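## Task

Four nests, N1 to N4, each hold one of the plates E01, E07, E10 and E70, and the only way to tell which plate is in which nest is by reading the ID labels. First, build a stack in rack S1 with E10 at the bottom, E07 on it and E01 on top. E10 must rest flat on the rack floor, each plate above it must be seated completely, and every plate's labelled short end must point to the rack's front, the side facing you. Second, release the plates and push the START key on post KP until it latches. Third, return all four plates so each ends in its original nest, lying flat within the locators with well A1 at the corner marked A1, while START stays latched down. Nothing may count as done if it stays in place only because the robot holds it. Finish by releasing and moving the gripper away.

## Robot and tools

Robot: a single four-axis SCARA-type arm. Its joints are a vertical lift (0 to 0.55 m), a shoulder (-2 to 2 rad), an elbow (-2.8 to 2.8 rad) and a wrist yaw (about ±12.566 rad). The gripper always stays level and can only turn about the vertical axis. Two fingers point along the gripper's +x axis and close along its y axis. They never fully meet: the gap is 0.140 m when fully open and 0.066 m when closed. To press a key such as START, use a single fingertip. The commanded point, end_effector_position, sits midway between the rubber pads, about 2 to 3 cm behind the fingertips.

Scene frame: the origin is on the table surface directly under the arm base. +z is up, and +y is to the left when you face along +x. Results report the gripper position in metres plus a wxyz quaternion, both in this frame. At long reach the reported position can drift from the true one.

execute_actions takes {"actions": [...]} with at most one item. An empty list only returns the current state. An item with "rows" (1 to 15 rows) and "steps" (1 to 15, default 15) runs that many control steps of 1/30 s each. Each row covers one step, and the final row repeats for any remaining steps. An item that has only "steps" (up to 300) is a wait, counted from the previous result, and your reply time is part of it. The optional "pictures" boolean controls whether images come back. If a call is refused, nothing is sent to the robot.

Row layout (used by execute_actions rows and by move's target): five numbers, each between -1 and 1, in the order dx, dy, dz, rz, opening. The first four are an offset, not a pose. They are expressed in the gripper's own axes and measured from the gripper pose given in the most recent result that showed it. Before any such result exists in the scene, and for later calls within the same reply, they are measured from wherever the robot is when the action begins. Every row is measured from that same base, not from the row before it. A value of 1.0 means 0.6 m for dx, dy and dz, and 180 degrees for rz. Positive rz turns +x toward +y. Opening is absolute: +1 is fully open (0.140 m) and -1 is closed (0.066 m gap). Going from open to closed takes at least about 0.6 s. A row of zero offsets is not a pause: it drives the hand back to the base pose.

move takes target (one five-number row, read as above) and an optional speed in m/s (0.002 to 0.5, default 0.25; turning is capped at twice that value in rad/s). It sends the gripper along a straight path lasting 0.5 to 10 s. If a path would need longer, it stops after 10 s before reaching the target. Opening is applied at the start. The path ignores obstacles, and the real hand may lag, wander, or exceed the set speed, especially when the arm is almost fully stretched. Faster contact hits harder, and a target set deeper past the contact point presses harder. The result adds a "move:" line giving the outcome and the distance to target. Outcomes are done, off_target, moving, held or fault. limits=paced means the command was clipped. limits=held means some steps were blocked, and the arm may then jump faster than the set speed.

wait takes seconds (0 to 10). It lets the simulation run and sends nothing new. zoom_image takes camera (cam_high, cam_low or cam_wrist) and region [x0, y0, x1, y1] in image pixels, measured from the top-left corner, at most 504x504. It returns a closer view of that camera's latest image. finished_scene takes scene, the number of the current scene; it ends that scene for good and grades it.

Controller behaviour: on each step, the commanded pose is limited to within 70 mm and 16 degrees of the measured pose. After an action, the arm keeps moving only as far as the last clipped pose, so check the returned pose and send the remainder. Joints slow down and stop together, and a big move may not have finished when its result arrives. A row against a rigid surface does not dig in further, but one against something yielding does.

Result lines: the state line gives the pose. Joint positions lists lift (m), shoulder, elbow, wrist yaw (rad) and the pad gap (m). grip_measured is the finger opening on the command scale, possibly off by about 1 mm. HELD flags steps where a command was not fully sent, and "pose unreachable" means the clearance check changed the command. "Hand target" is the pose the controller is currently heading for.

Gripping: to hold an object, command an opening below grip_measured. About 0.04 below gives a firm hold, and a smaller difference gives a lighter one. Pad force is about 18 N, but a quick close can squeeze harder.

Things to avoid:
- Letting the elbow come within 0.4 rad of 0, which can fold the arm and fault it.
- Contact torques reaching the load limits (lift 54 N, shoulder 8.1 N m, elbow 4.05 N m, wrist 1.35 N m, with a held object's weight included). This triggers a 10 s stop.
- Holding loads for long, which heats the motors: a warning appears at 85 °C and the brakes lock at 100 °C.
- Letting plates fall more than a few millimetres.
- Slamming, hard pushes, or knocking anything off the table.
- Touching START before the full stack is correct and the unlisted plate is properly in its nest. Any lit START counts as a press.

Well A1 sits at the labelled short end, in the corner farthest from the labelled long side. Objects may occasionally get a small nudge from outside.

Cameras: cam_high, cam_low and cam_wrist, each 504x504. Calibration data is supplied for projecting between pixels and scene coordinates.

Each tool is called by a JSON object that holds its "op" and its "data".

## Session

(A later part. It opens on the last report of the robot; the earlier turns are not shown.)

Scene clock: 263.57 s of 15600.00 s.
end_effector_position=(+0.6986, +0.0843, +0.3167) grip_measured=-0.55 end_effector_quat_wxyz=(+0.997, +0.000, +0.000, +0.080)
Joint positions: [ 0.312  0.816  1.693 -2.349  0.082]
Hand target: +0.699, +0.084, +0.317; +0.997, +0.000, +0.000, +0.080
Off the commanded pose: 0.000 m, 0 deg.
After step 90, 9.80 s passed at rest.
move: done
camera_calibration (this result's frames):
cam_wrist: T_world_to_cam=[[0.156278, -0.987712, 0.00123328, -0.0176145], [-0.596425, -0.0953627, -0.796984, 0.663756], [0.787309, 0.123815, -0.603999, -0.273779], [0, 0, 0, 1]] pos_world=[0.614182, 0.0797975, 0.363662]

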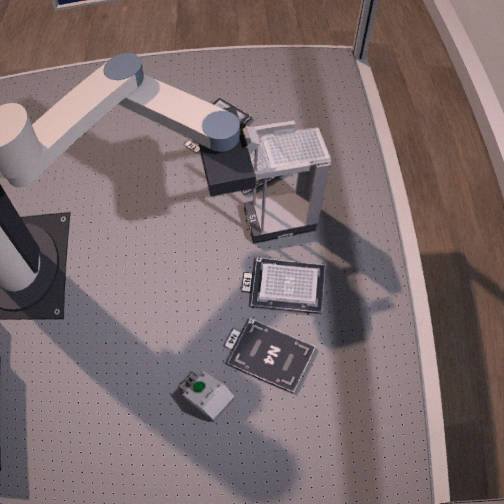

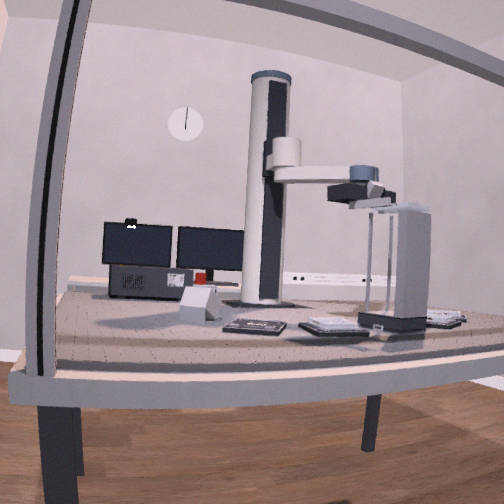

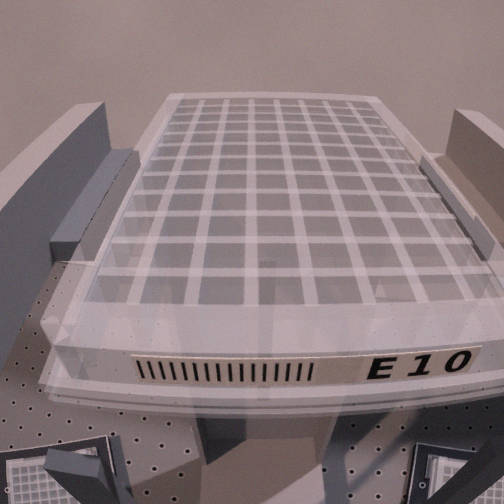

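{"op": "move", "data": {"target": [-0.0077, 0.0009, -0.0067, 0.0039, -0.60], "speed": 0.05}}

Scene clock: 312.60 s of 15600.00 s.
end_effector_position=(+0.6940, +0.0840, +0.3126) grip_measured=-0.55 end_effector_quat_wxyz=(+0.996, +0.000, +0.000, +0.086)
Joint positions: [ 0.308  0.824  1.666 -2.319  0.082]
Hand target: +0.694, +0.084, +0.313; +0.996, +0.000, +0.000, +0.086
Off the commanded pose: 0.000 m, 0 deg.
After step 90, 45.33 s passed at rest.
move: done
camera_calibration (this result's frames):
cam_wrist: T_world_to_cam=[[0.167794, -0.985821, 0.00123328, -0.025396], [-0.595271, -0.102317, -0.796984, 0.657559], [0.78581, 0.132995, -0.603999, -0.272267], [0, 0, 0, 1]] pos_world=[0.609637, 0.0784535, 0.359646]

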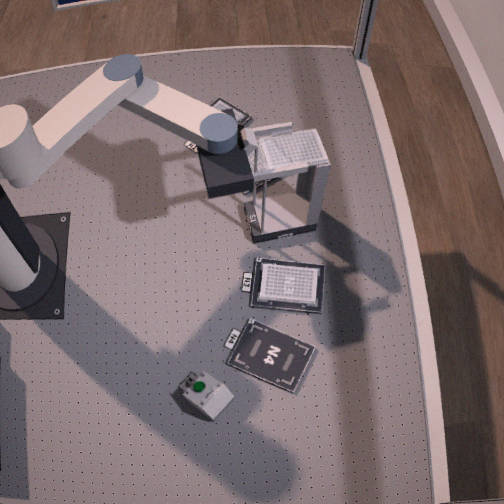

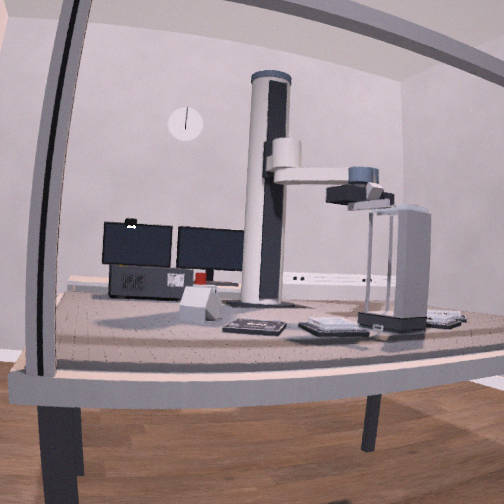

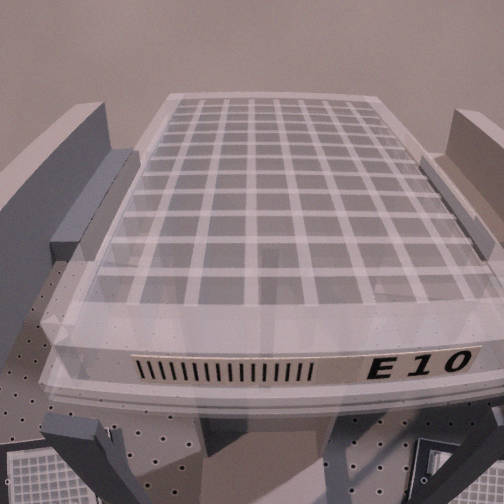

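{"op": "zoom_image", "data": {"camera": "cam_wrist", "region": [20, 360, 140, 480]}}

{"op": "zoom_image", "data": {"camera": "cam_wrist", "region": [404, 360, 504, 460]}}

{"op": "zoom_image", "data": {"camera": "cam_wrist", "region": [230, 230, 310, 310]}}

Region (20, 360, 140, 480) of cam_wrist's 504x504 image, scaled by 4.200, with more detail than that image has.

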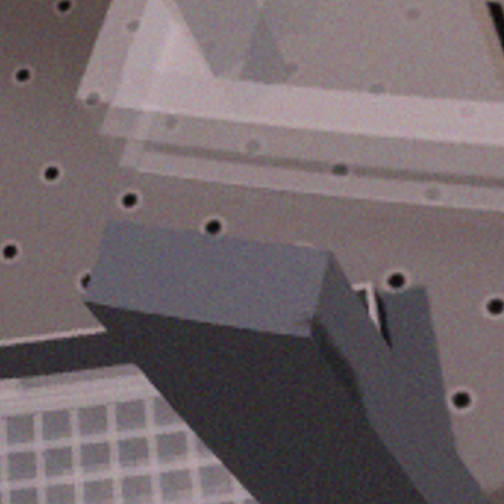

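Region (404, 360, 504, 460) of cam_wrist's 504x504 image, scaled by 5.040, with more detail than that image has.

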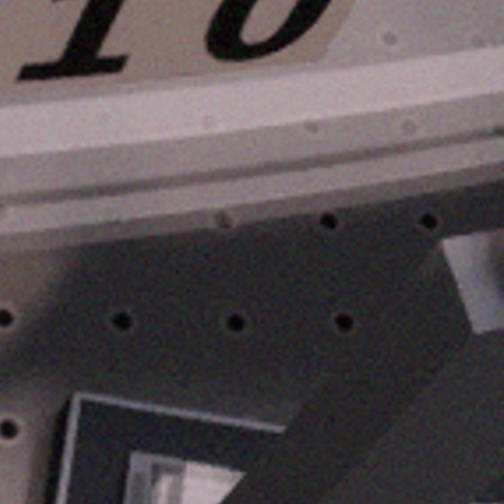

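Region (230, 230, 310, 310) of cam_wrist's 504x504 image, scaled by 6.300, with more detail than that image has.

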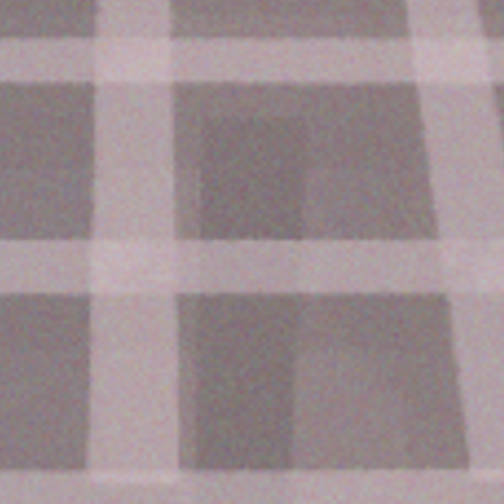

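{"op": "move", "data": {"target": [0, 0, -0.012, 0, -0.60], "speed": 0.02}}

Scene clock: 324.10 s of 15600.00 s.
end_effector_position=(+0.6939, +0.0839, +0.3056) grip_measured=-0.55 end_effector_quat_wxyz=(+0.996, +0.000, +0.000, +0.086)
Joint positions: [ 0.301  0.824  1.666 -2.319  0.082]
Hand target: +0.694, +0.084, +0.305; +0.996, +0.000, +0.000, +0.086
Off the commanded pose: 0.000 m, 0 deg.
After step 90, 7.80 s passed at rest.
move: done
camera_calibration (this result's frames):
cam_wrist: T_world_to_cam=[[0.167758, -0.985828, 0.00123328, -0.025395], [-0.595275, -0.102295, -0.796984, 0.651949], [0.785815, 0.132966, -0.603999, -0.276492], [0, 0, 0, 1]] pos_world=[0.609621, 0.0784198, 0.352623]

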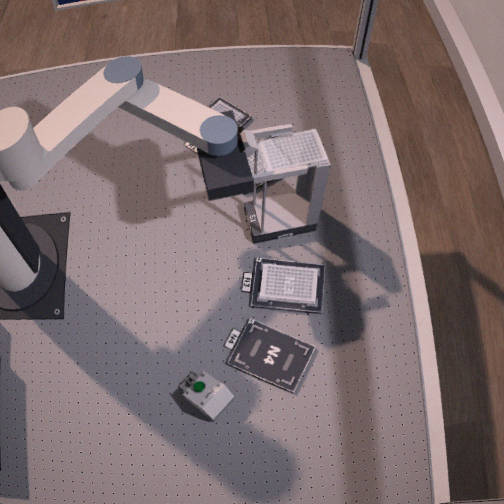

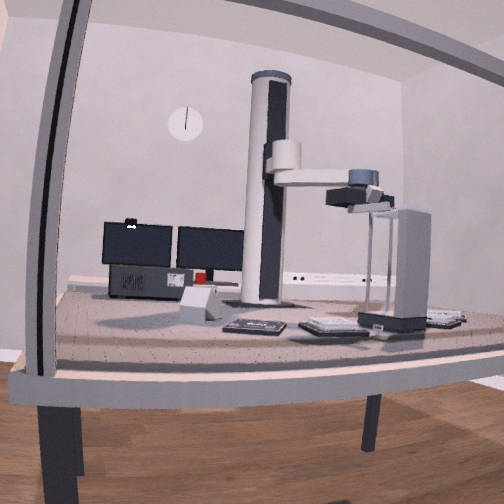

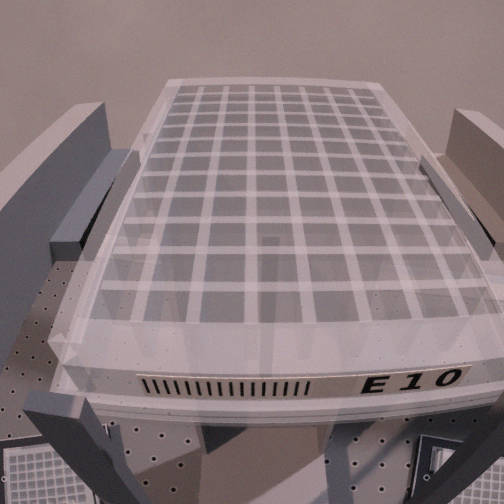

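{"op": "zoom_image", "data": {"camera": "cam_wrist", "region": [10, 340, 140, 470]}}

{"op": "zoom_image", "data": {"camera": "cam_wrist", "region": [120, 70, 240, 170]}}

{"op": "zoom_image", "data": {"camera": "cam_wrist", "region": [330, 70, 450, 170]}}

{"op": "zoom_image", "data": {"camera": "cam_high", "region": [245, 115, 345, 195]}}

Region (10, 340, 140, 470) of cam_wrist's 504x504 image, scaled by 3.877, with more detail than that image has.

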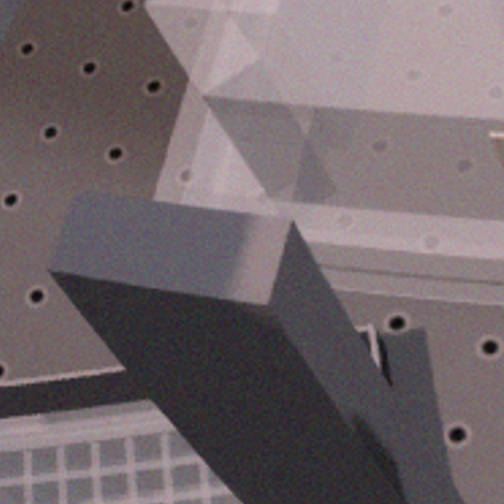

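Region (120, 70, 240, 170) of cam_wrist's 504x504 image, scaled by 4.200, with more detail than that image has.

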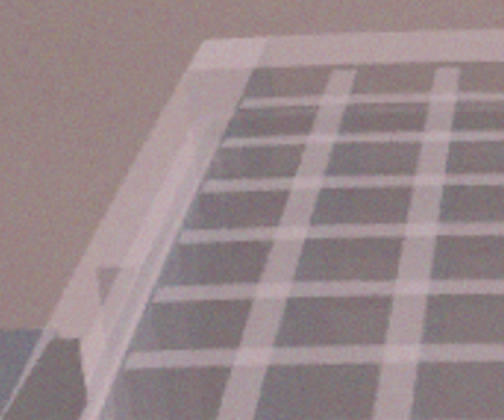

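Region (330, 70, 450, 170) of cam_wrist's 504x504 image, scaled by 4.200, with more detail than that image has.

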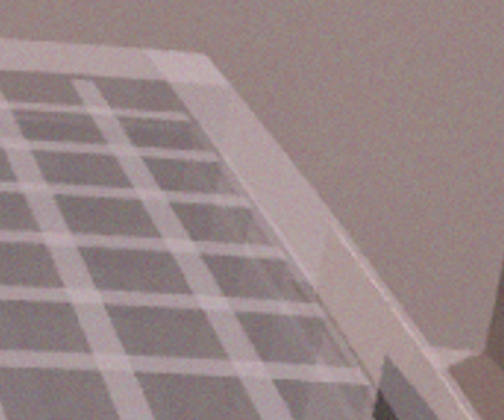

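Region (245, 115, 345, 195) of cam_high's 504x504 image, scaled by 5.040, with more detail than that image has; it fills the top 403 rows of this view, and the rest is white.

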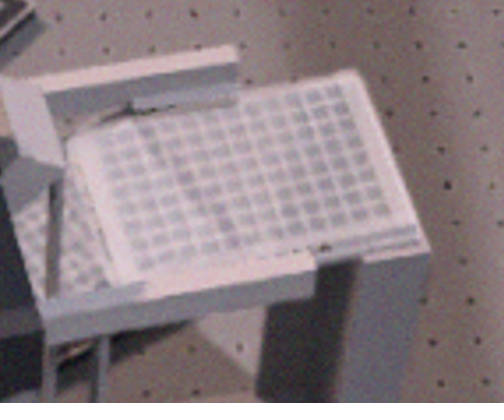

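{"op": "execute_actions", "data": {"actions": [{"rows": [[0,0,0.0015,0,-0.6],[0,0,0.0015,0,-0.6],[0,0,0.0015,0,-0.6],[-0.001,0,0.0015,0,-0.6],[-0.002,0,0.0015,0,-0.6],[-0.0028,0,0.0015,0,-0.6],[-0.0028,0,0.0015,0,-0.6],[-0.0028,0,0.0015,0,-0.6],[-0.0028,0,0.0008,0,-0.6],[-0.0028,0,0.0,0,-0.6],[-0.0028,0,-0.001,0,-0.6],[-0.0028,0,-0.002,0,-0.6],[-0.0028,0,-0.003,0,-0.6]], "steps": 15}]}}

Scene clock: 344.70 s of 15600.00 s.
end_effector_position=(+0.6923, +0.0835, +0.3038) grip_measured=-0.55 end_effector_quat_wxyz=(+0.996, +0.000, +0.000, +0.085)
Joint positions: [ 0.299  0.828  1.656 -2.313  0.082]
Hand target: +0.692, +0.084, +0.304; +0.996, +0.000, +0.000, +0.086
Off the commanded pose: 0.000 m, 0 deg.
Steps of this call (steps 1 to 90: nothing new was sent; then 17.10 s passed at rest; steps 91 to 105: all 15 steps of this action). Readings (end_effector_position):
91: (+0.6939, +0.0839, +0.3057)
92: (+0.6939, +0.0839, +0.3065)
94: (+0.6938, +0.0839, +0.3066)
98: (+0.6923, +0.0835, +0.3066)
105: the state above
camera_calibration (this result's frames):
cam_wrist: T_world_to_cam=[[0.167189, -0.985924, 0.00123328, -0.0251418], [-0.595334, -0.101951, -0.796984, 0.649464], [0.785892, 0.132513, -0.603999, -0.276296], [0, 0, 0, 1]] pos_world=[0.60799, 0.0780384, 0.350761]

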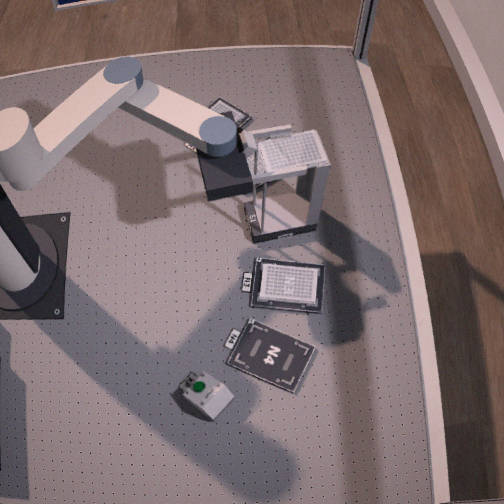

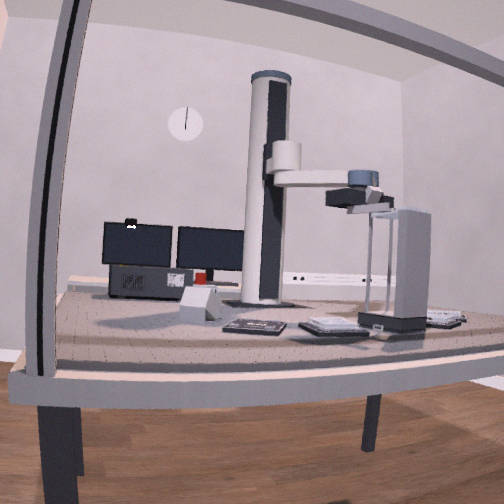

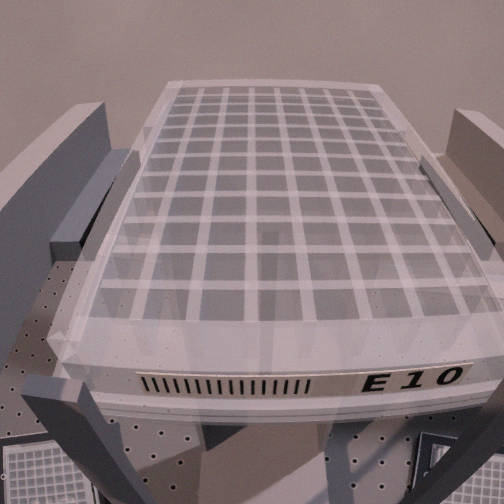

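{"op": "move", "data": {"target": [0, 0, -0.025, 0, -0.60], "speed": 0.04}}

Scene clock: 349.43 s of 15600.00 s.
end_effector_position=(+0.6923, +0.0835, +0.2887) grip_measured=-0.55 end_effector_quat_wxyz=(+0.996, +0.000, +0.000, +0.085)
Joint positions: [ 0.284  0.828  1.656 -2.313  0.082]
Hand target: +0.692, +0.083, +0.289; +0.996, +0.000, +0.000, +0.085
Off the commanded pose: 0.000 m, 0 deg.
After step 90, 1.03 s passed at rest.
move: done
camera_calibration (this result's frames):
cam_wrist: T_world_to_cam=[[0.167186, -0.985925, 0.00123328, -0.0251222], [-0.595334, -0.101949, -0.796984, 0.637465], [0.785892, 0.13251, -0.603999, -0.285389], [0, 0, 0, 1]] pos_world=[0.60799, 0.0780376, 0.335706]

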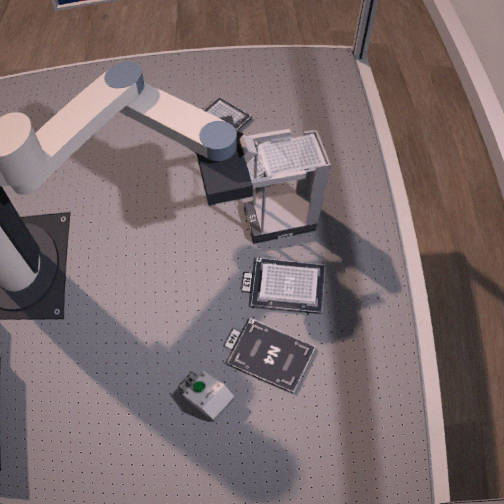

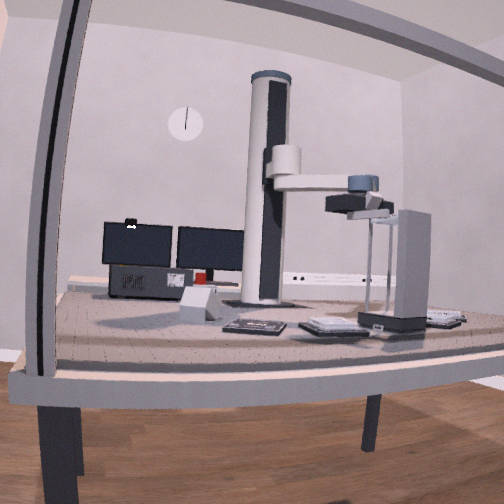

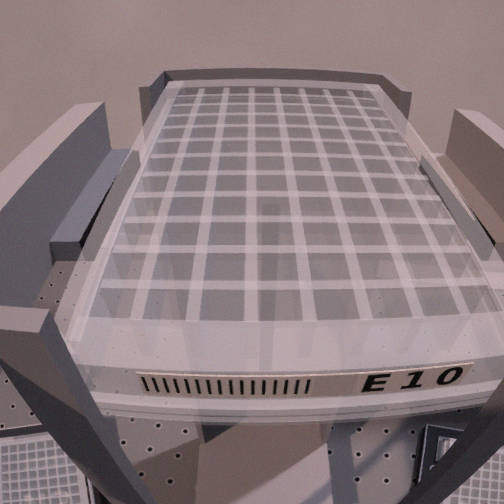

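{"op": "zoom_image", "data": {"camera": "cam_wrist", "region": [125, 55, 225, 135]}}

{"op": "zoom_image", "data": {"camera": "cam_wrist", "region": [330, 55, 430, 135]}}

Region (125, 55, 225, 135) of cam_wrist's 504x504 image, scaled by 5.040, with more detail than that image has; it fills the top 403 rows of this view, and the rest is white.

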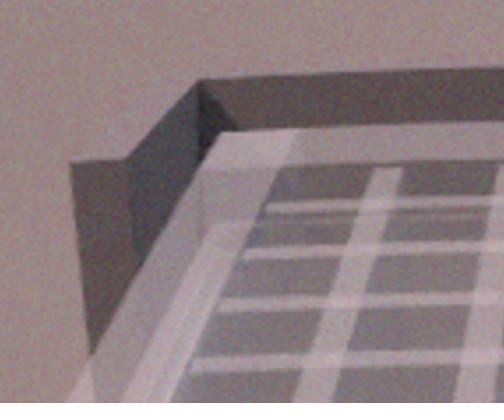

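Region (330, 55, 430, 135) of cam_wrist's 504x504 image, scaled by 5.040, with more detail than that image has; it fills the top 403 rows of this view, and the rest is white.

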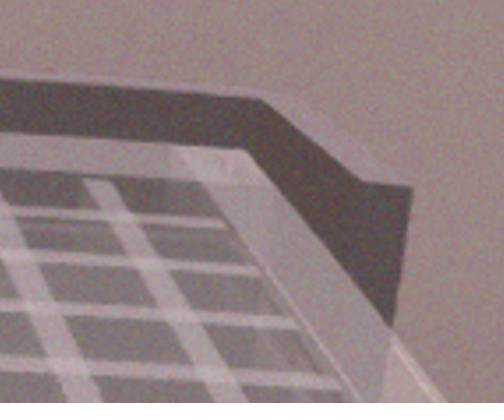

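{"op": "move", "data": {"target": [0, 0, -0.356, 0, -0.60], "speed": 0.2}}

Scene clock: 369.00 s of 15600.00 s.
end_effector_position=(+0.6923, +0.0835, +0.0750) grip_measured=-0.55 end_effector_quat_wxyz=(+0.996, +0.000, +0.000, +0.085)
Joint positions: [ 0.07   0.828  1.656 -2.313  0.082]
Hand target: +0.692, +0.083, +0.075; +0.996, +0.000, +0.000, +0.085
Off the commanded pose: 0.000 m, 0 deg.
After step 90, 15.13 s passed at rest.
move: done
camera_calibration (this result's frames):
cam_wrist: T_world_to_cam=[[0.167143, -0.985932, 0.00123328, -0.0248415], [-0.595339, -0.101923, -0.796984, 0.467181], [0.785898, 0.132476, -0.603999, -0.414433], [0, 0, 0, 1]] pos_world=[0.607985, 0.0780268, 0.12205]

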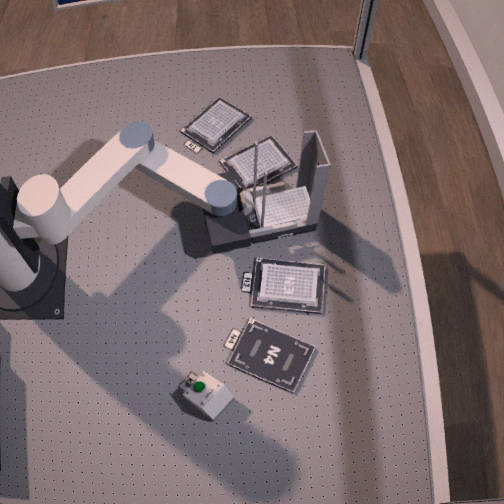

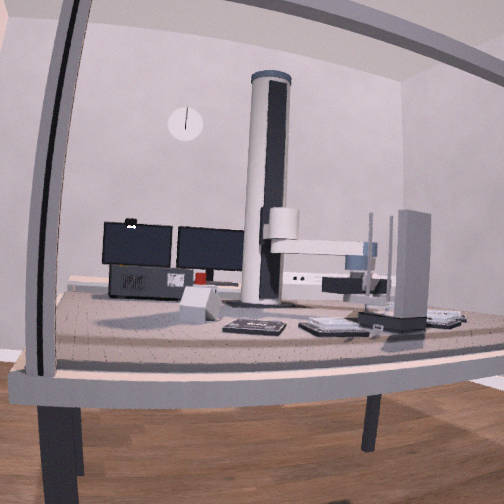

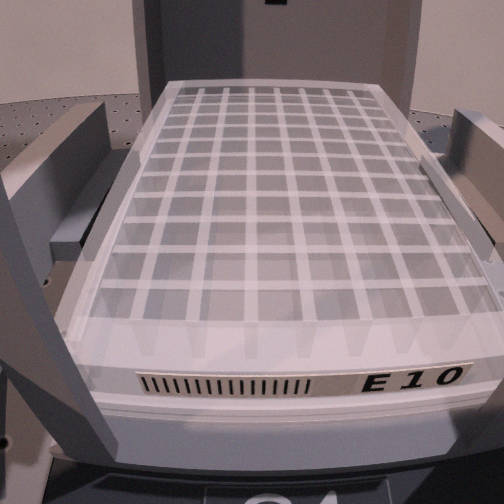

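{"op": "zoom_image", "data": {"camera": "cam_wrist", "region": [40, 380, 164, 504]}}

Region (40, 380, 164, 504) of cam_wrist's 504x504 image, scaled by 4.065, with more detail than that image has.

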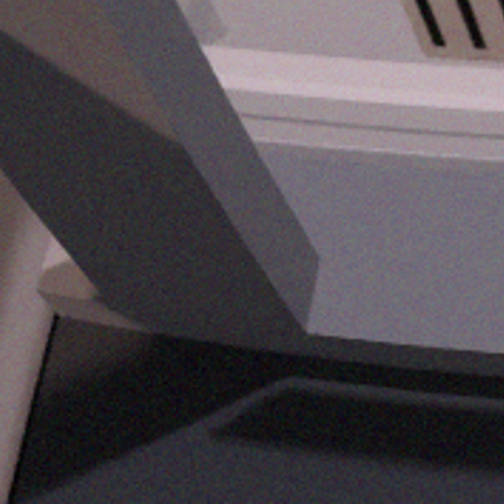

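{"op": "execute_actions", "data": {"actions": [{"rows": [[0,0,-0.003,0,-0.6],[0,0,-0.006,0,-0.6],[0,0,-0.009,0,-0.6],[0,0,-0.012,0,-0.6],[0,0,-0.014,0,-0.6],[0,0,-0.015,0,-0.6],[0,0,-0.016,0,-0.6],[0.0001,0,-0.0167,0,-0.6],[0.0003,0,-0.0174,0,-0.6],[0.0004,0,-0.0181,0,-0.6],[0.0005,0,-0.0188,0,-0.6],[0.0006,0,-0.0195,0,-0.6],[0.0007,0,-0.0202,0,-0.6],[0.0008,0,-0.0208,0,-0.6],[0.0008,0,-0.0208,0,-0.6]], "steps": 15}]}}

Scene clock: 381.97 s of 15600.00 s.
end_effector_position=(+0.6928, +0.0836, +0.0627) grip_measured=-0.55 end_effector_quat_wxyz=(+0.996, +0.000, +0.000, +0.085)
Joint positions: [ 0.058  0.827  1.659 -2.315  0.082]
Hand target: +0.693, +0.084, +0.063; +0.996, +0.000, +0.000, +0.085
Off the commanded pose: 0.000 m, 0 deg.
Steps of this call (steps 1 to 90: nothing new was sent; then 9.47 s passed at rest; steps 91 to 105: all 15 steps of this action). Readings (end_effector_position):
91: (+0.6923, +0.0835, +0.0750)
92: (+0.6923, +0.0835, +0.0736)
94: (+0.6923, +0.0835, +0.0700)
98: (+0.6923, +0.0835, +0.0654)
105: the state above
camera_calibration (this result's frames):
cam_wrist: T_world_to_cam=[[0.167204, -0.985921, 0.00123328, -0.0248384], [-0.595332, -0.101961, -0.796984, 0.457634], [0.785889, 0.132525, -0.603999, -0.422261], [0, 0, 0, 1]] pos_world=[0.608448, 0.0781321, 0.109712]

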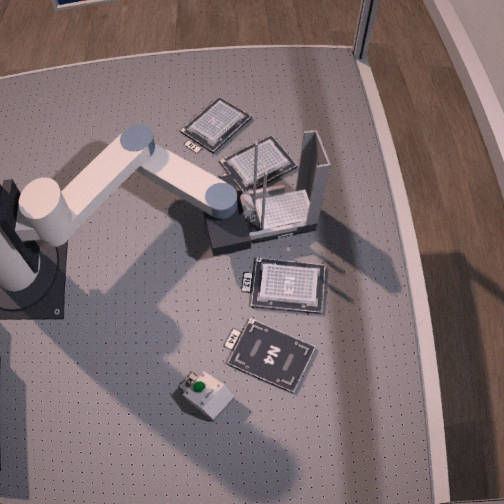

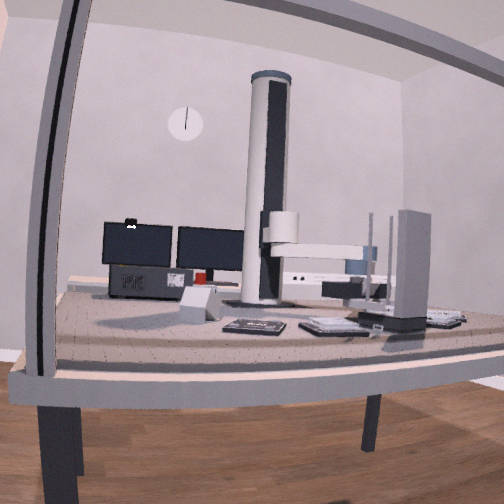

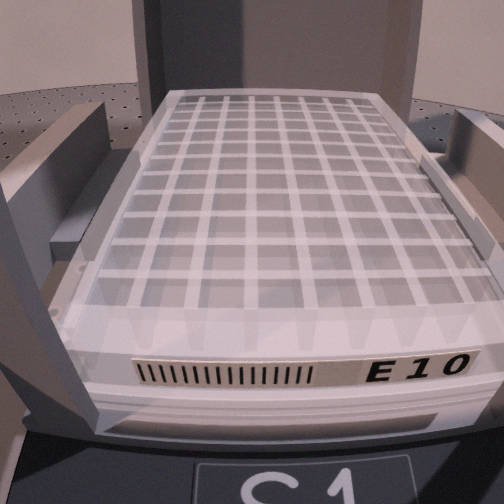

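{"op": "execute_actions", "data": {"actions": [{"rows": [[0,0,-0.0007,0,-0.6],[0,0,-0.0012,0,-0.6],[0,0,-0.0017,0,-0.6],[0,0,-0.0017,0,-0.6],[0,0,-0.0017,0,-0.58],[0,0,-0.0017,0,-0.56],[0,0,-0.0017,0,-0.54],[0,0,-0.0017,0,-0.5],[0,0,-0.0017,0,-0.4],[0,0,-0.0017,0,-0.3]], "steps": 15}]}}

Scene clock: 387.60 s of 15600.00 s.
end_effector_position=(+0.6928, +0.0836, +0.0617) grip_measured=-0.30 end_effector_quat_wxyz=(+0.996, +0.000, +0.000, +0.085)
Joint positions: [ 0.057  0.827  1.659 -2.315  0.092]
Hand target: +0.693, +0.084, +0.062; +0.996, +0.000, +0.000, +0.085
Off the commanded pose: 0.000 m, 0 deg.
Steps of this call (steps 1 to 90: nothing new was sent; then 2.13 s passed at rest; steps 91 to 105: all 15 steps of this action). Readings (end_effector_position):
91: (+0.6928, +0.0836, +0.0627)
92: (+0.6928, +0.0836, +0.0624)
94: (+0.6928, +0.0836, +0.0618)
98: (+0.6928, +0.0836, +0.0618)
105: the state above
camera_calibration (this result's frames):
cam_wrist: T_world_to_cam=[[0.16726, -0.985912, 0.00123328, -0.0248554], [-0.595326, -0.101994, -0.796984, 0.456865], [0.785882, 0.132569, -0.603999, -0.422864], [0, 0, 0, 1]] pos_world=[0.608462, 0.0781507, 0.108735]

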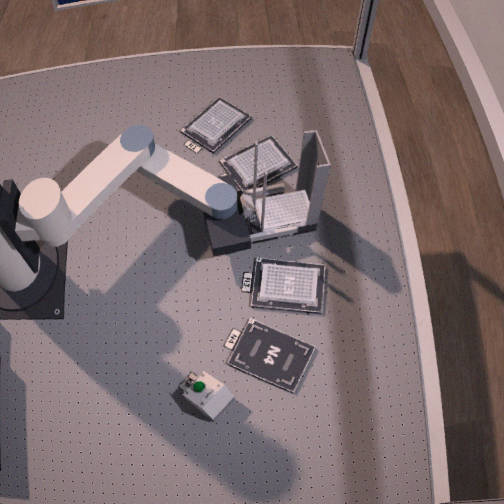

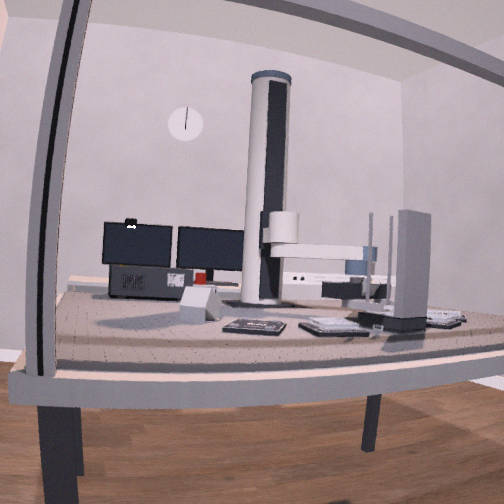

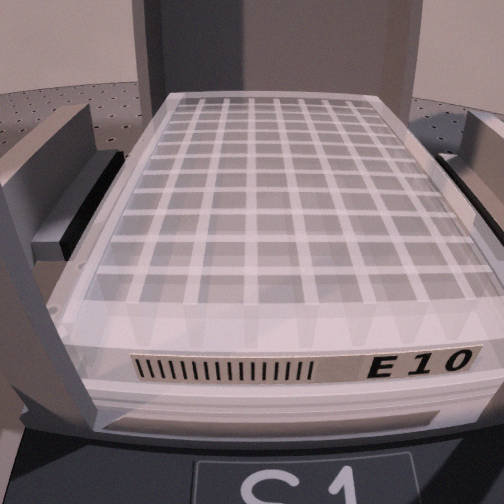

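{"op": "zoom_image", "data": {"camera": "cam_wrist", "region": [60, 340, 180, 460]}}

{"op": "zoom_image", "data": {"camera": "cam_wrist", "region": [200, 280, 320, 460]}}

Region (60, 340, 180, 460) of cam_wrist's 504x504 image, scaled by 4.200, with more detail than that image has.

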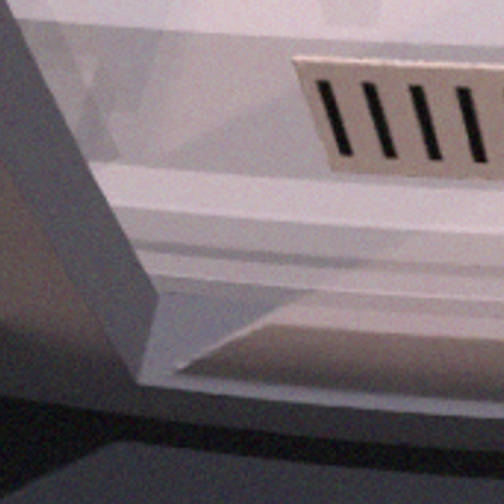

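Region (200, 280, 320, 460) of cam_wrist's 504x504 image, scaled by 2.800, with more detail than that image has.

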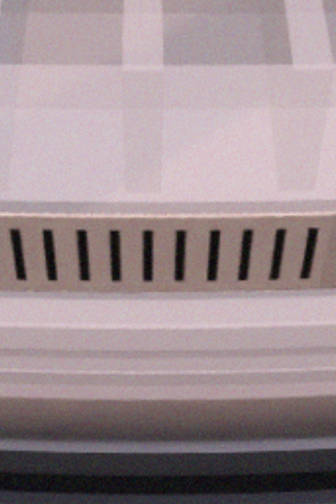

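{"op": "move", "data": {"target": [-0.2333, 0, 0.005, 0, 0.1], "speed": 0.3}}

{"op": "move", "data": {"target": [0.0747, 0.2359, 0, 0.1033, 0.1], "speed": 0.3}}

{"op": "move", "data": {"target": [0.1333, 0, -0.0412, 0, 0.1], "speed": 0.2}}

Scene clock: 428.77 s of 15600.00 s.
end_effector_position=(+0.5548, +0.0598, +0.0647) grip_measured=+0.10 end_effector_quat_wxyz=(+0.996, +0.000, +0.000, +0.085)
Joint positions: [ 0.06   1.089  0.968 -1.887  0.107]
Hand target: +0.555, +0.060, +0.065; +0.996, +0.000, +0.000, +0.085
Off the commanded pose: 0.000 m, 0 deg.
After step 90, 37.27 s passed at rest.
move: done
camera_calibration (this result's frames):
cam_wrist: T_world_to_cam=[[0.166781, -0.985993, 0.00123328, -0.025014], [-0.595376, -0.101705, -0.796984, 0.374674], [0.785946, 0.132188, -0.603999, -0.3095], [0, 0, 0, 1]] pos_world=[0.470494, 0.0543547, 0.111703]

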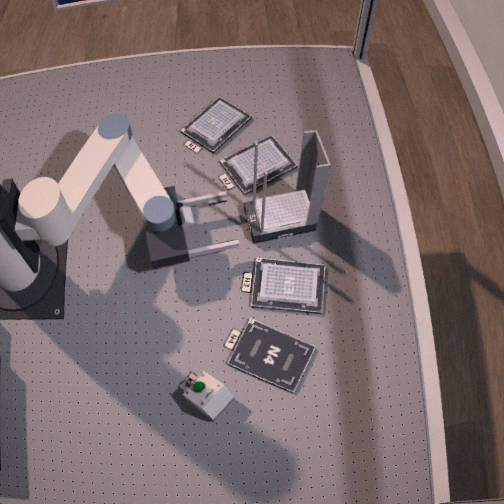

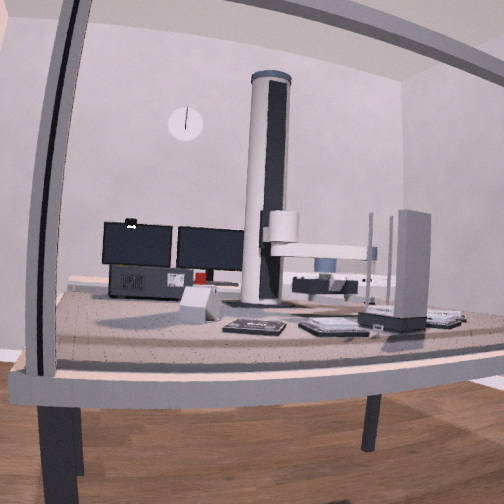

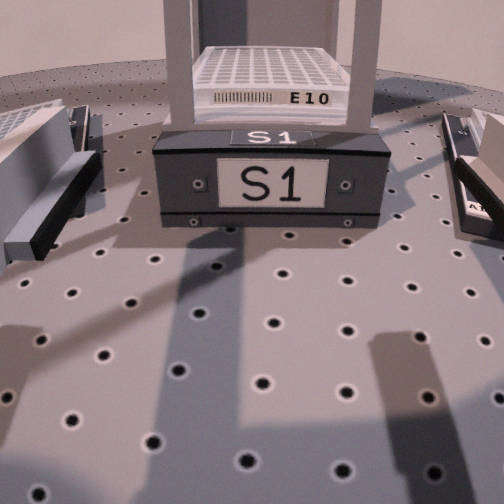

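Scene clock: 429.67 s of 15600.00 s.
end_effector_position=(+0.5749, +0.2071, +0.0647) grip_measured=+0.10 end_effector_quat_wxyz=(+0.969, +0.000, +0.000, +0.245)
Joint positions: [ 0.06   1.301  1.271 -2.076  0.107]
Hand target: +0.575, +0.207, +0.065; +0.970, +0.000, +0.000, +0.245
Off the commanded pose: 0.000 m, 0 deg.
move: done
camera_calibration (this result's frames):
cam_wrist: T_world_to_cam=[[0.473238, -0.880934, 0.00123328, -0.0810609], [-0.531619, -0.286702, -0.796984, 0.403287], [0.702444, 0.376508, -0.603999, -0.347353], [0, 0, 0, 1]] pos_world=[0.496752, 0.174995, 0.111712]

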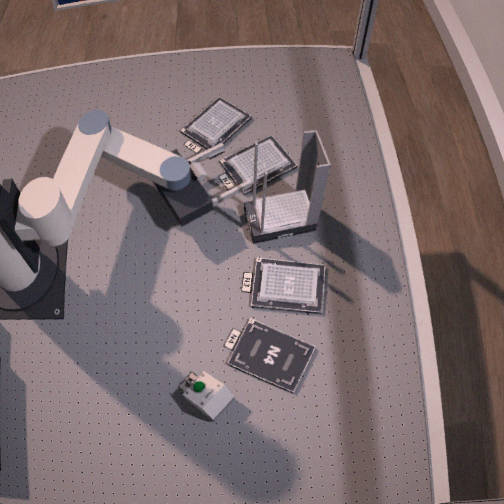

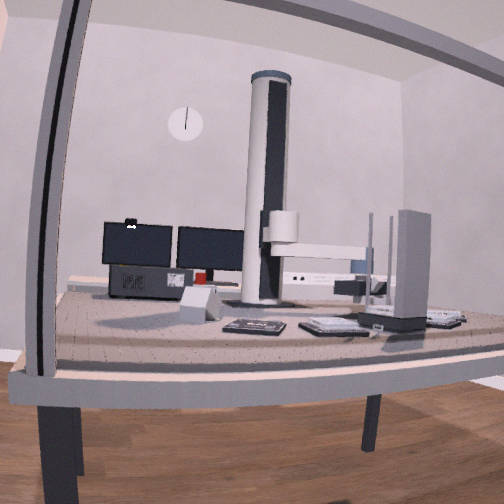

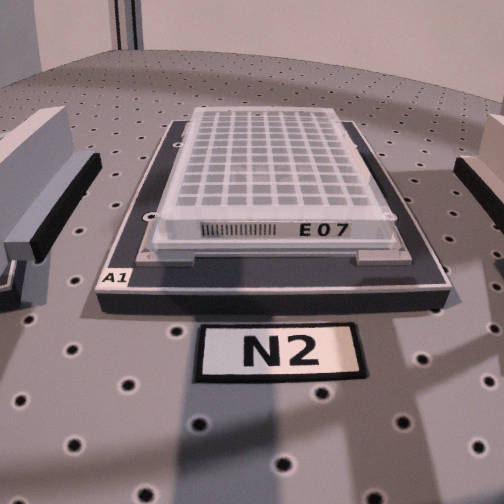

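Scene clock: 430.43 s of 15600.00 s.
end_effector_position=(+0.6453, +0.2452, +0.0399) grip_measured=+0.10 end_effector_quat_wxyz=(+0.969, +0.000, +0.000, +0.246)
Joint positions: [ 0.035  1.131  1.693 -2.328  0.107]
Hand target: +0.645, +0.245, +0.040; +0.969, +0.000, +0.000, +0.245
Off the commanded pose: 0.000 m, 0 deg.
move: done
camera_calibration (this result's frames):
cam_wrist: T_world_to_cam=[[0.473689, -0.880691, 0.00123328, -0.0810962], [-0.531472, -0.286974, -0.796984, 0.431843], [0.702251, 0.376867, -0.603999, -0.426032], [0, 0, 0, 1]] pos_world=[0.567108, 0.213064, 0.0869491]

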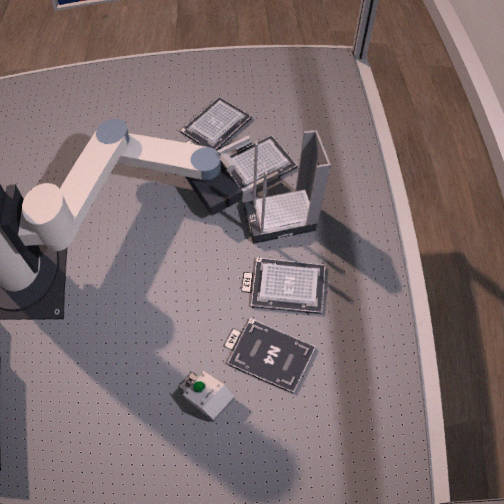

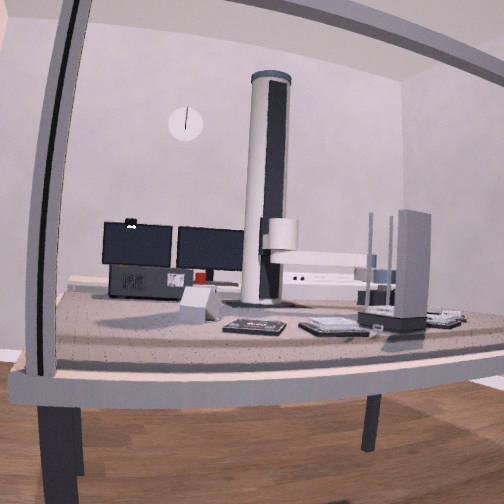

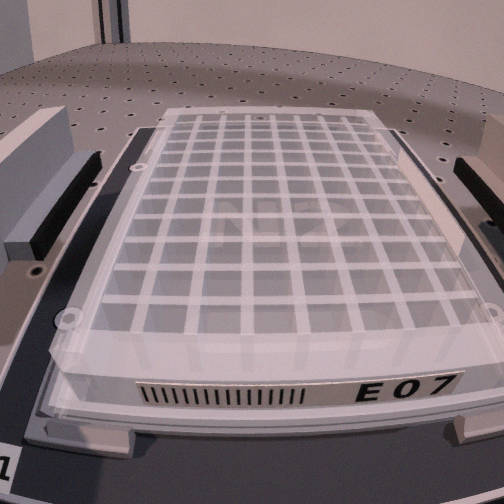

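{"op": "zoom_image", "data": {"camera": "cam_wrist", "region": [170, 280, 338, 420]}}

{"op": "zoom_image", "data": {"camera": "cam_wrist", "region": [150, 95, 390, 155]}}

Region (170, 280, 338, 420) of cam_wrist's 504x504 image, scaled by 3.000, with more detail than that image has.

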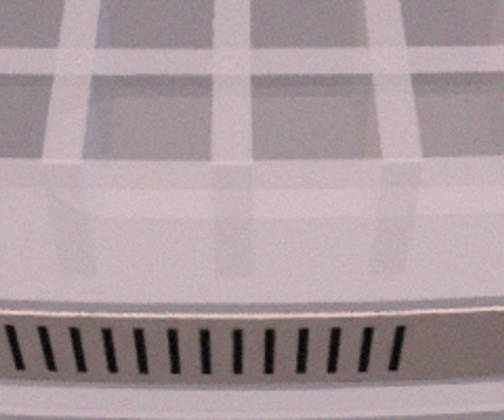

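Region (150, 95, 390, 155) of cam_wrist's 504x504 image, scaled by 2.100, with more detail than that image has; it fills the top 126 rows of this view, and the rest is white.

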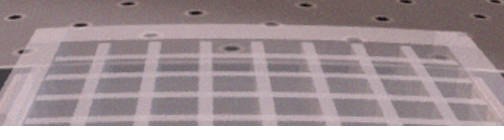

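{"op": "execute_actions", "data": {"actions": [{"rows": [[0,0.001,-0.004,0.002,-0.1],[0,0.0018,-0.008,0.0034,-0.25],[0,0.0018,-0.0107,0.0034,-0.35],[0,0.0018,-0.0107,0.0034,-0.4],[0,0.0018,-0.0107,0.0034,-0.44],[0,0.0018,-0.0107,0.0034,-0.46],[0,0.0018,-0.0107,0.0034,-0.48],[0,0.0018,-0.0107,0.0034,-0.49],[0,0.0018,-0.0107,0.0034,-0.50],[0,0.0018,-0.0107,0.0034,-0.51],[0,0.0018,-0.0107,0.0034,-0.52],[0,0.0018,-0.0107,0.0034,-0.54],[0,0.0018,-0.0107,0.0034,-0.56],[0,0.0018,-0.0107,0.0034,-0.58],[0,0.0018,-0.0107,0.0034,-0.6]], "steps": 15}]}}

Scene clock: 455.47 s of 15600.00 s.
end_effector_position=(+0.6447, +0.2462, +0.0335) grip_measured=-0.56 end_effector_quat_wxyz=(+0.968, +0.000, +0.000, +0.251)
Joint positions: [ 0.028  1.13   1.693 -2.316  0.082]
Hand target: +0.645, +0.246, +0.034; +0.968, +0.000, +0.000, +0.251
Off the commanded pose: 0.000 m, 0 deg.
Steps of this call (steps 1 to 90: nothing new was sent; then 21.53 s passed at rest; steps 91 to 105: all 15 steps of this action). Readings (end_effector_position):
91: (+0.6452, +0.2452, +0.0399)
92: (+0.6450, +0.2456, +0.0384)
94: (+0.6447, +0.2462, +0.0340)
98: (+0.6447, +0.2462, +0.0335)
105: the state above
camera_calibration (this result's frames):
cam_wrist: T_world_to_cam=[[0.482869, -0.875692, 0.00123328, -0.0871245], [-0.528443, -0.292514, -0.796984, 0.426095], [0.698273, 0.384187, -0.603999, -0.42916], [0, 0, 0, 1]] pos_world=[0.566908, 0.213223, 0.0804862]

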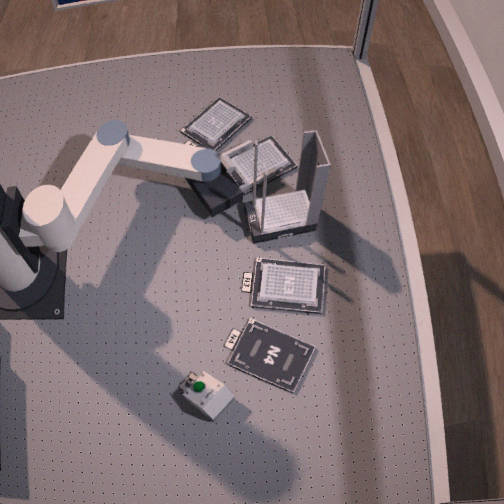

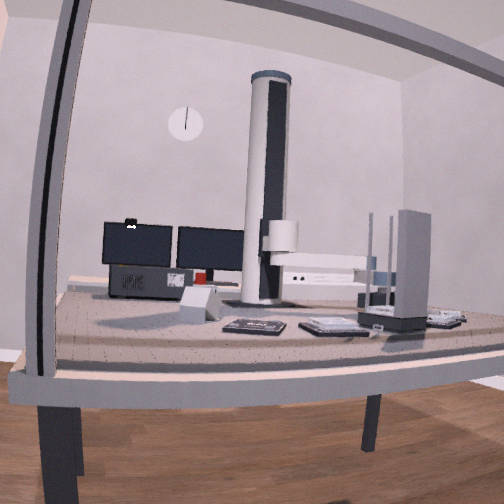

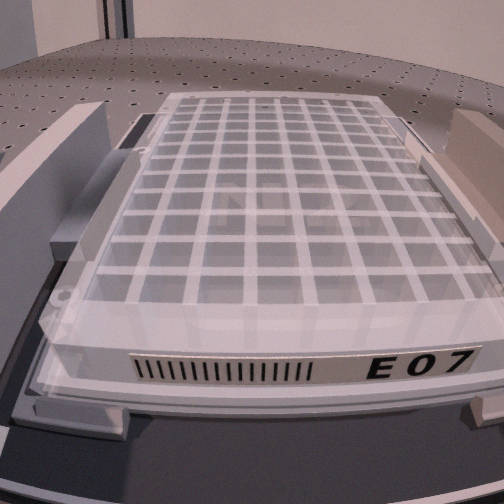

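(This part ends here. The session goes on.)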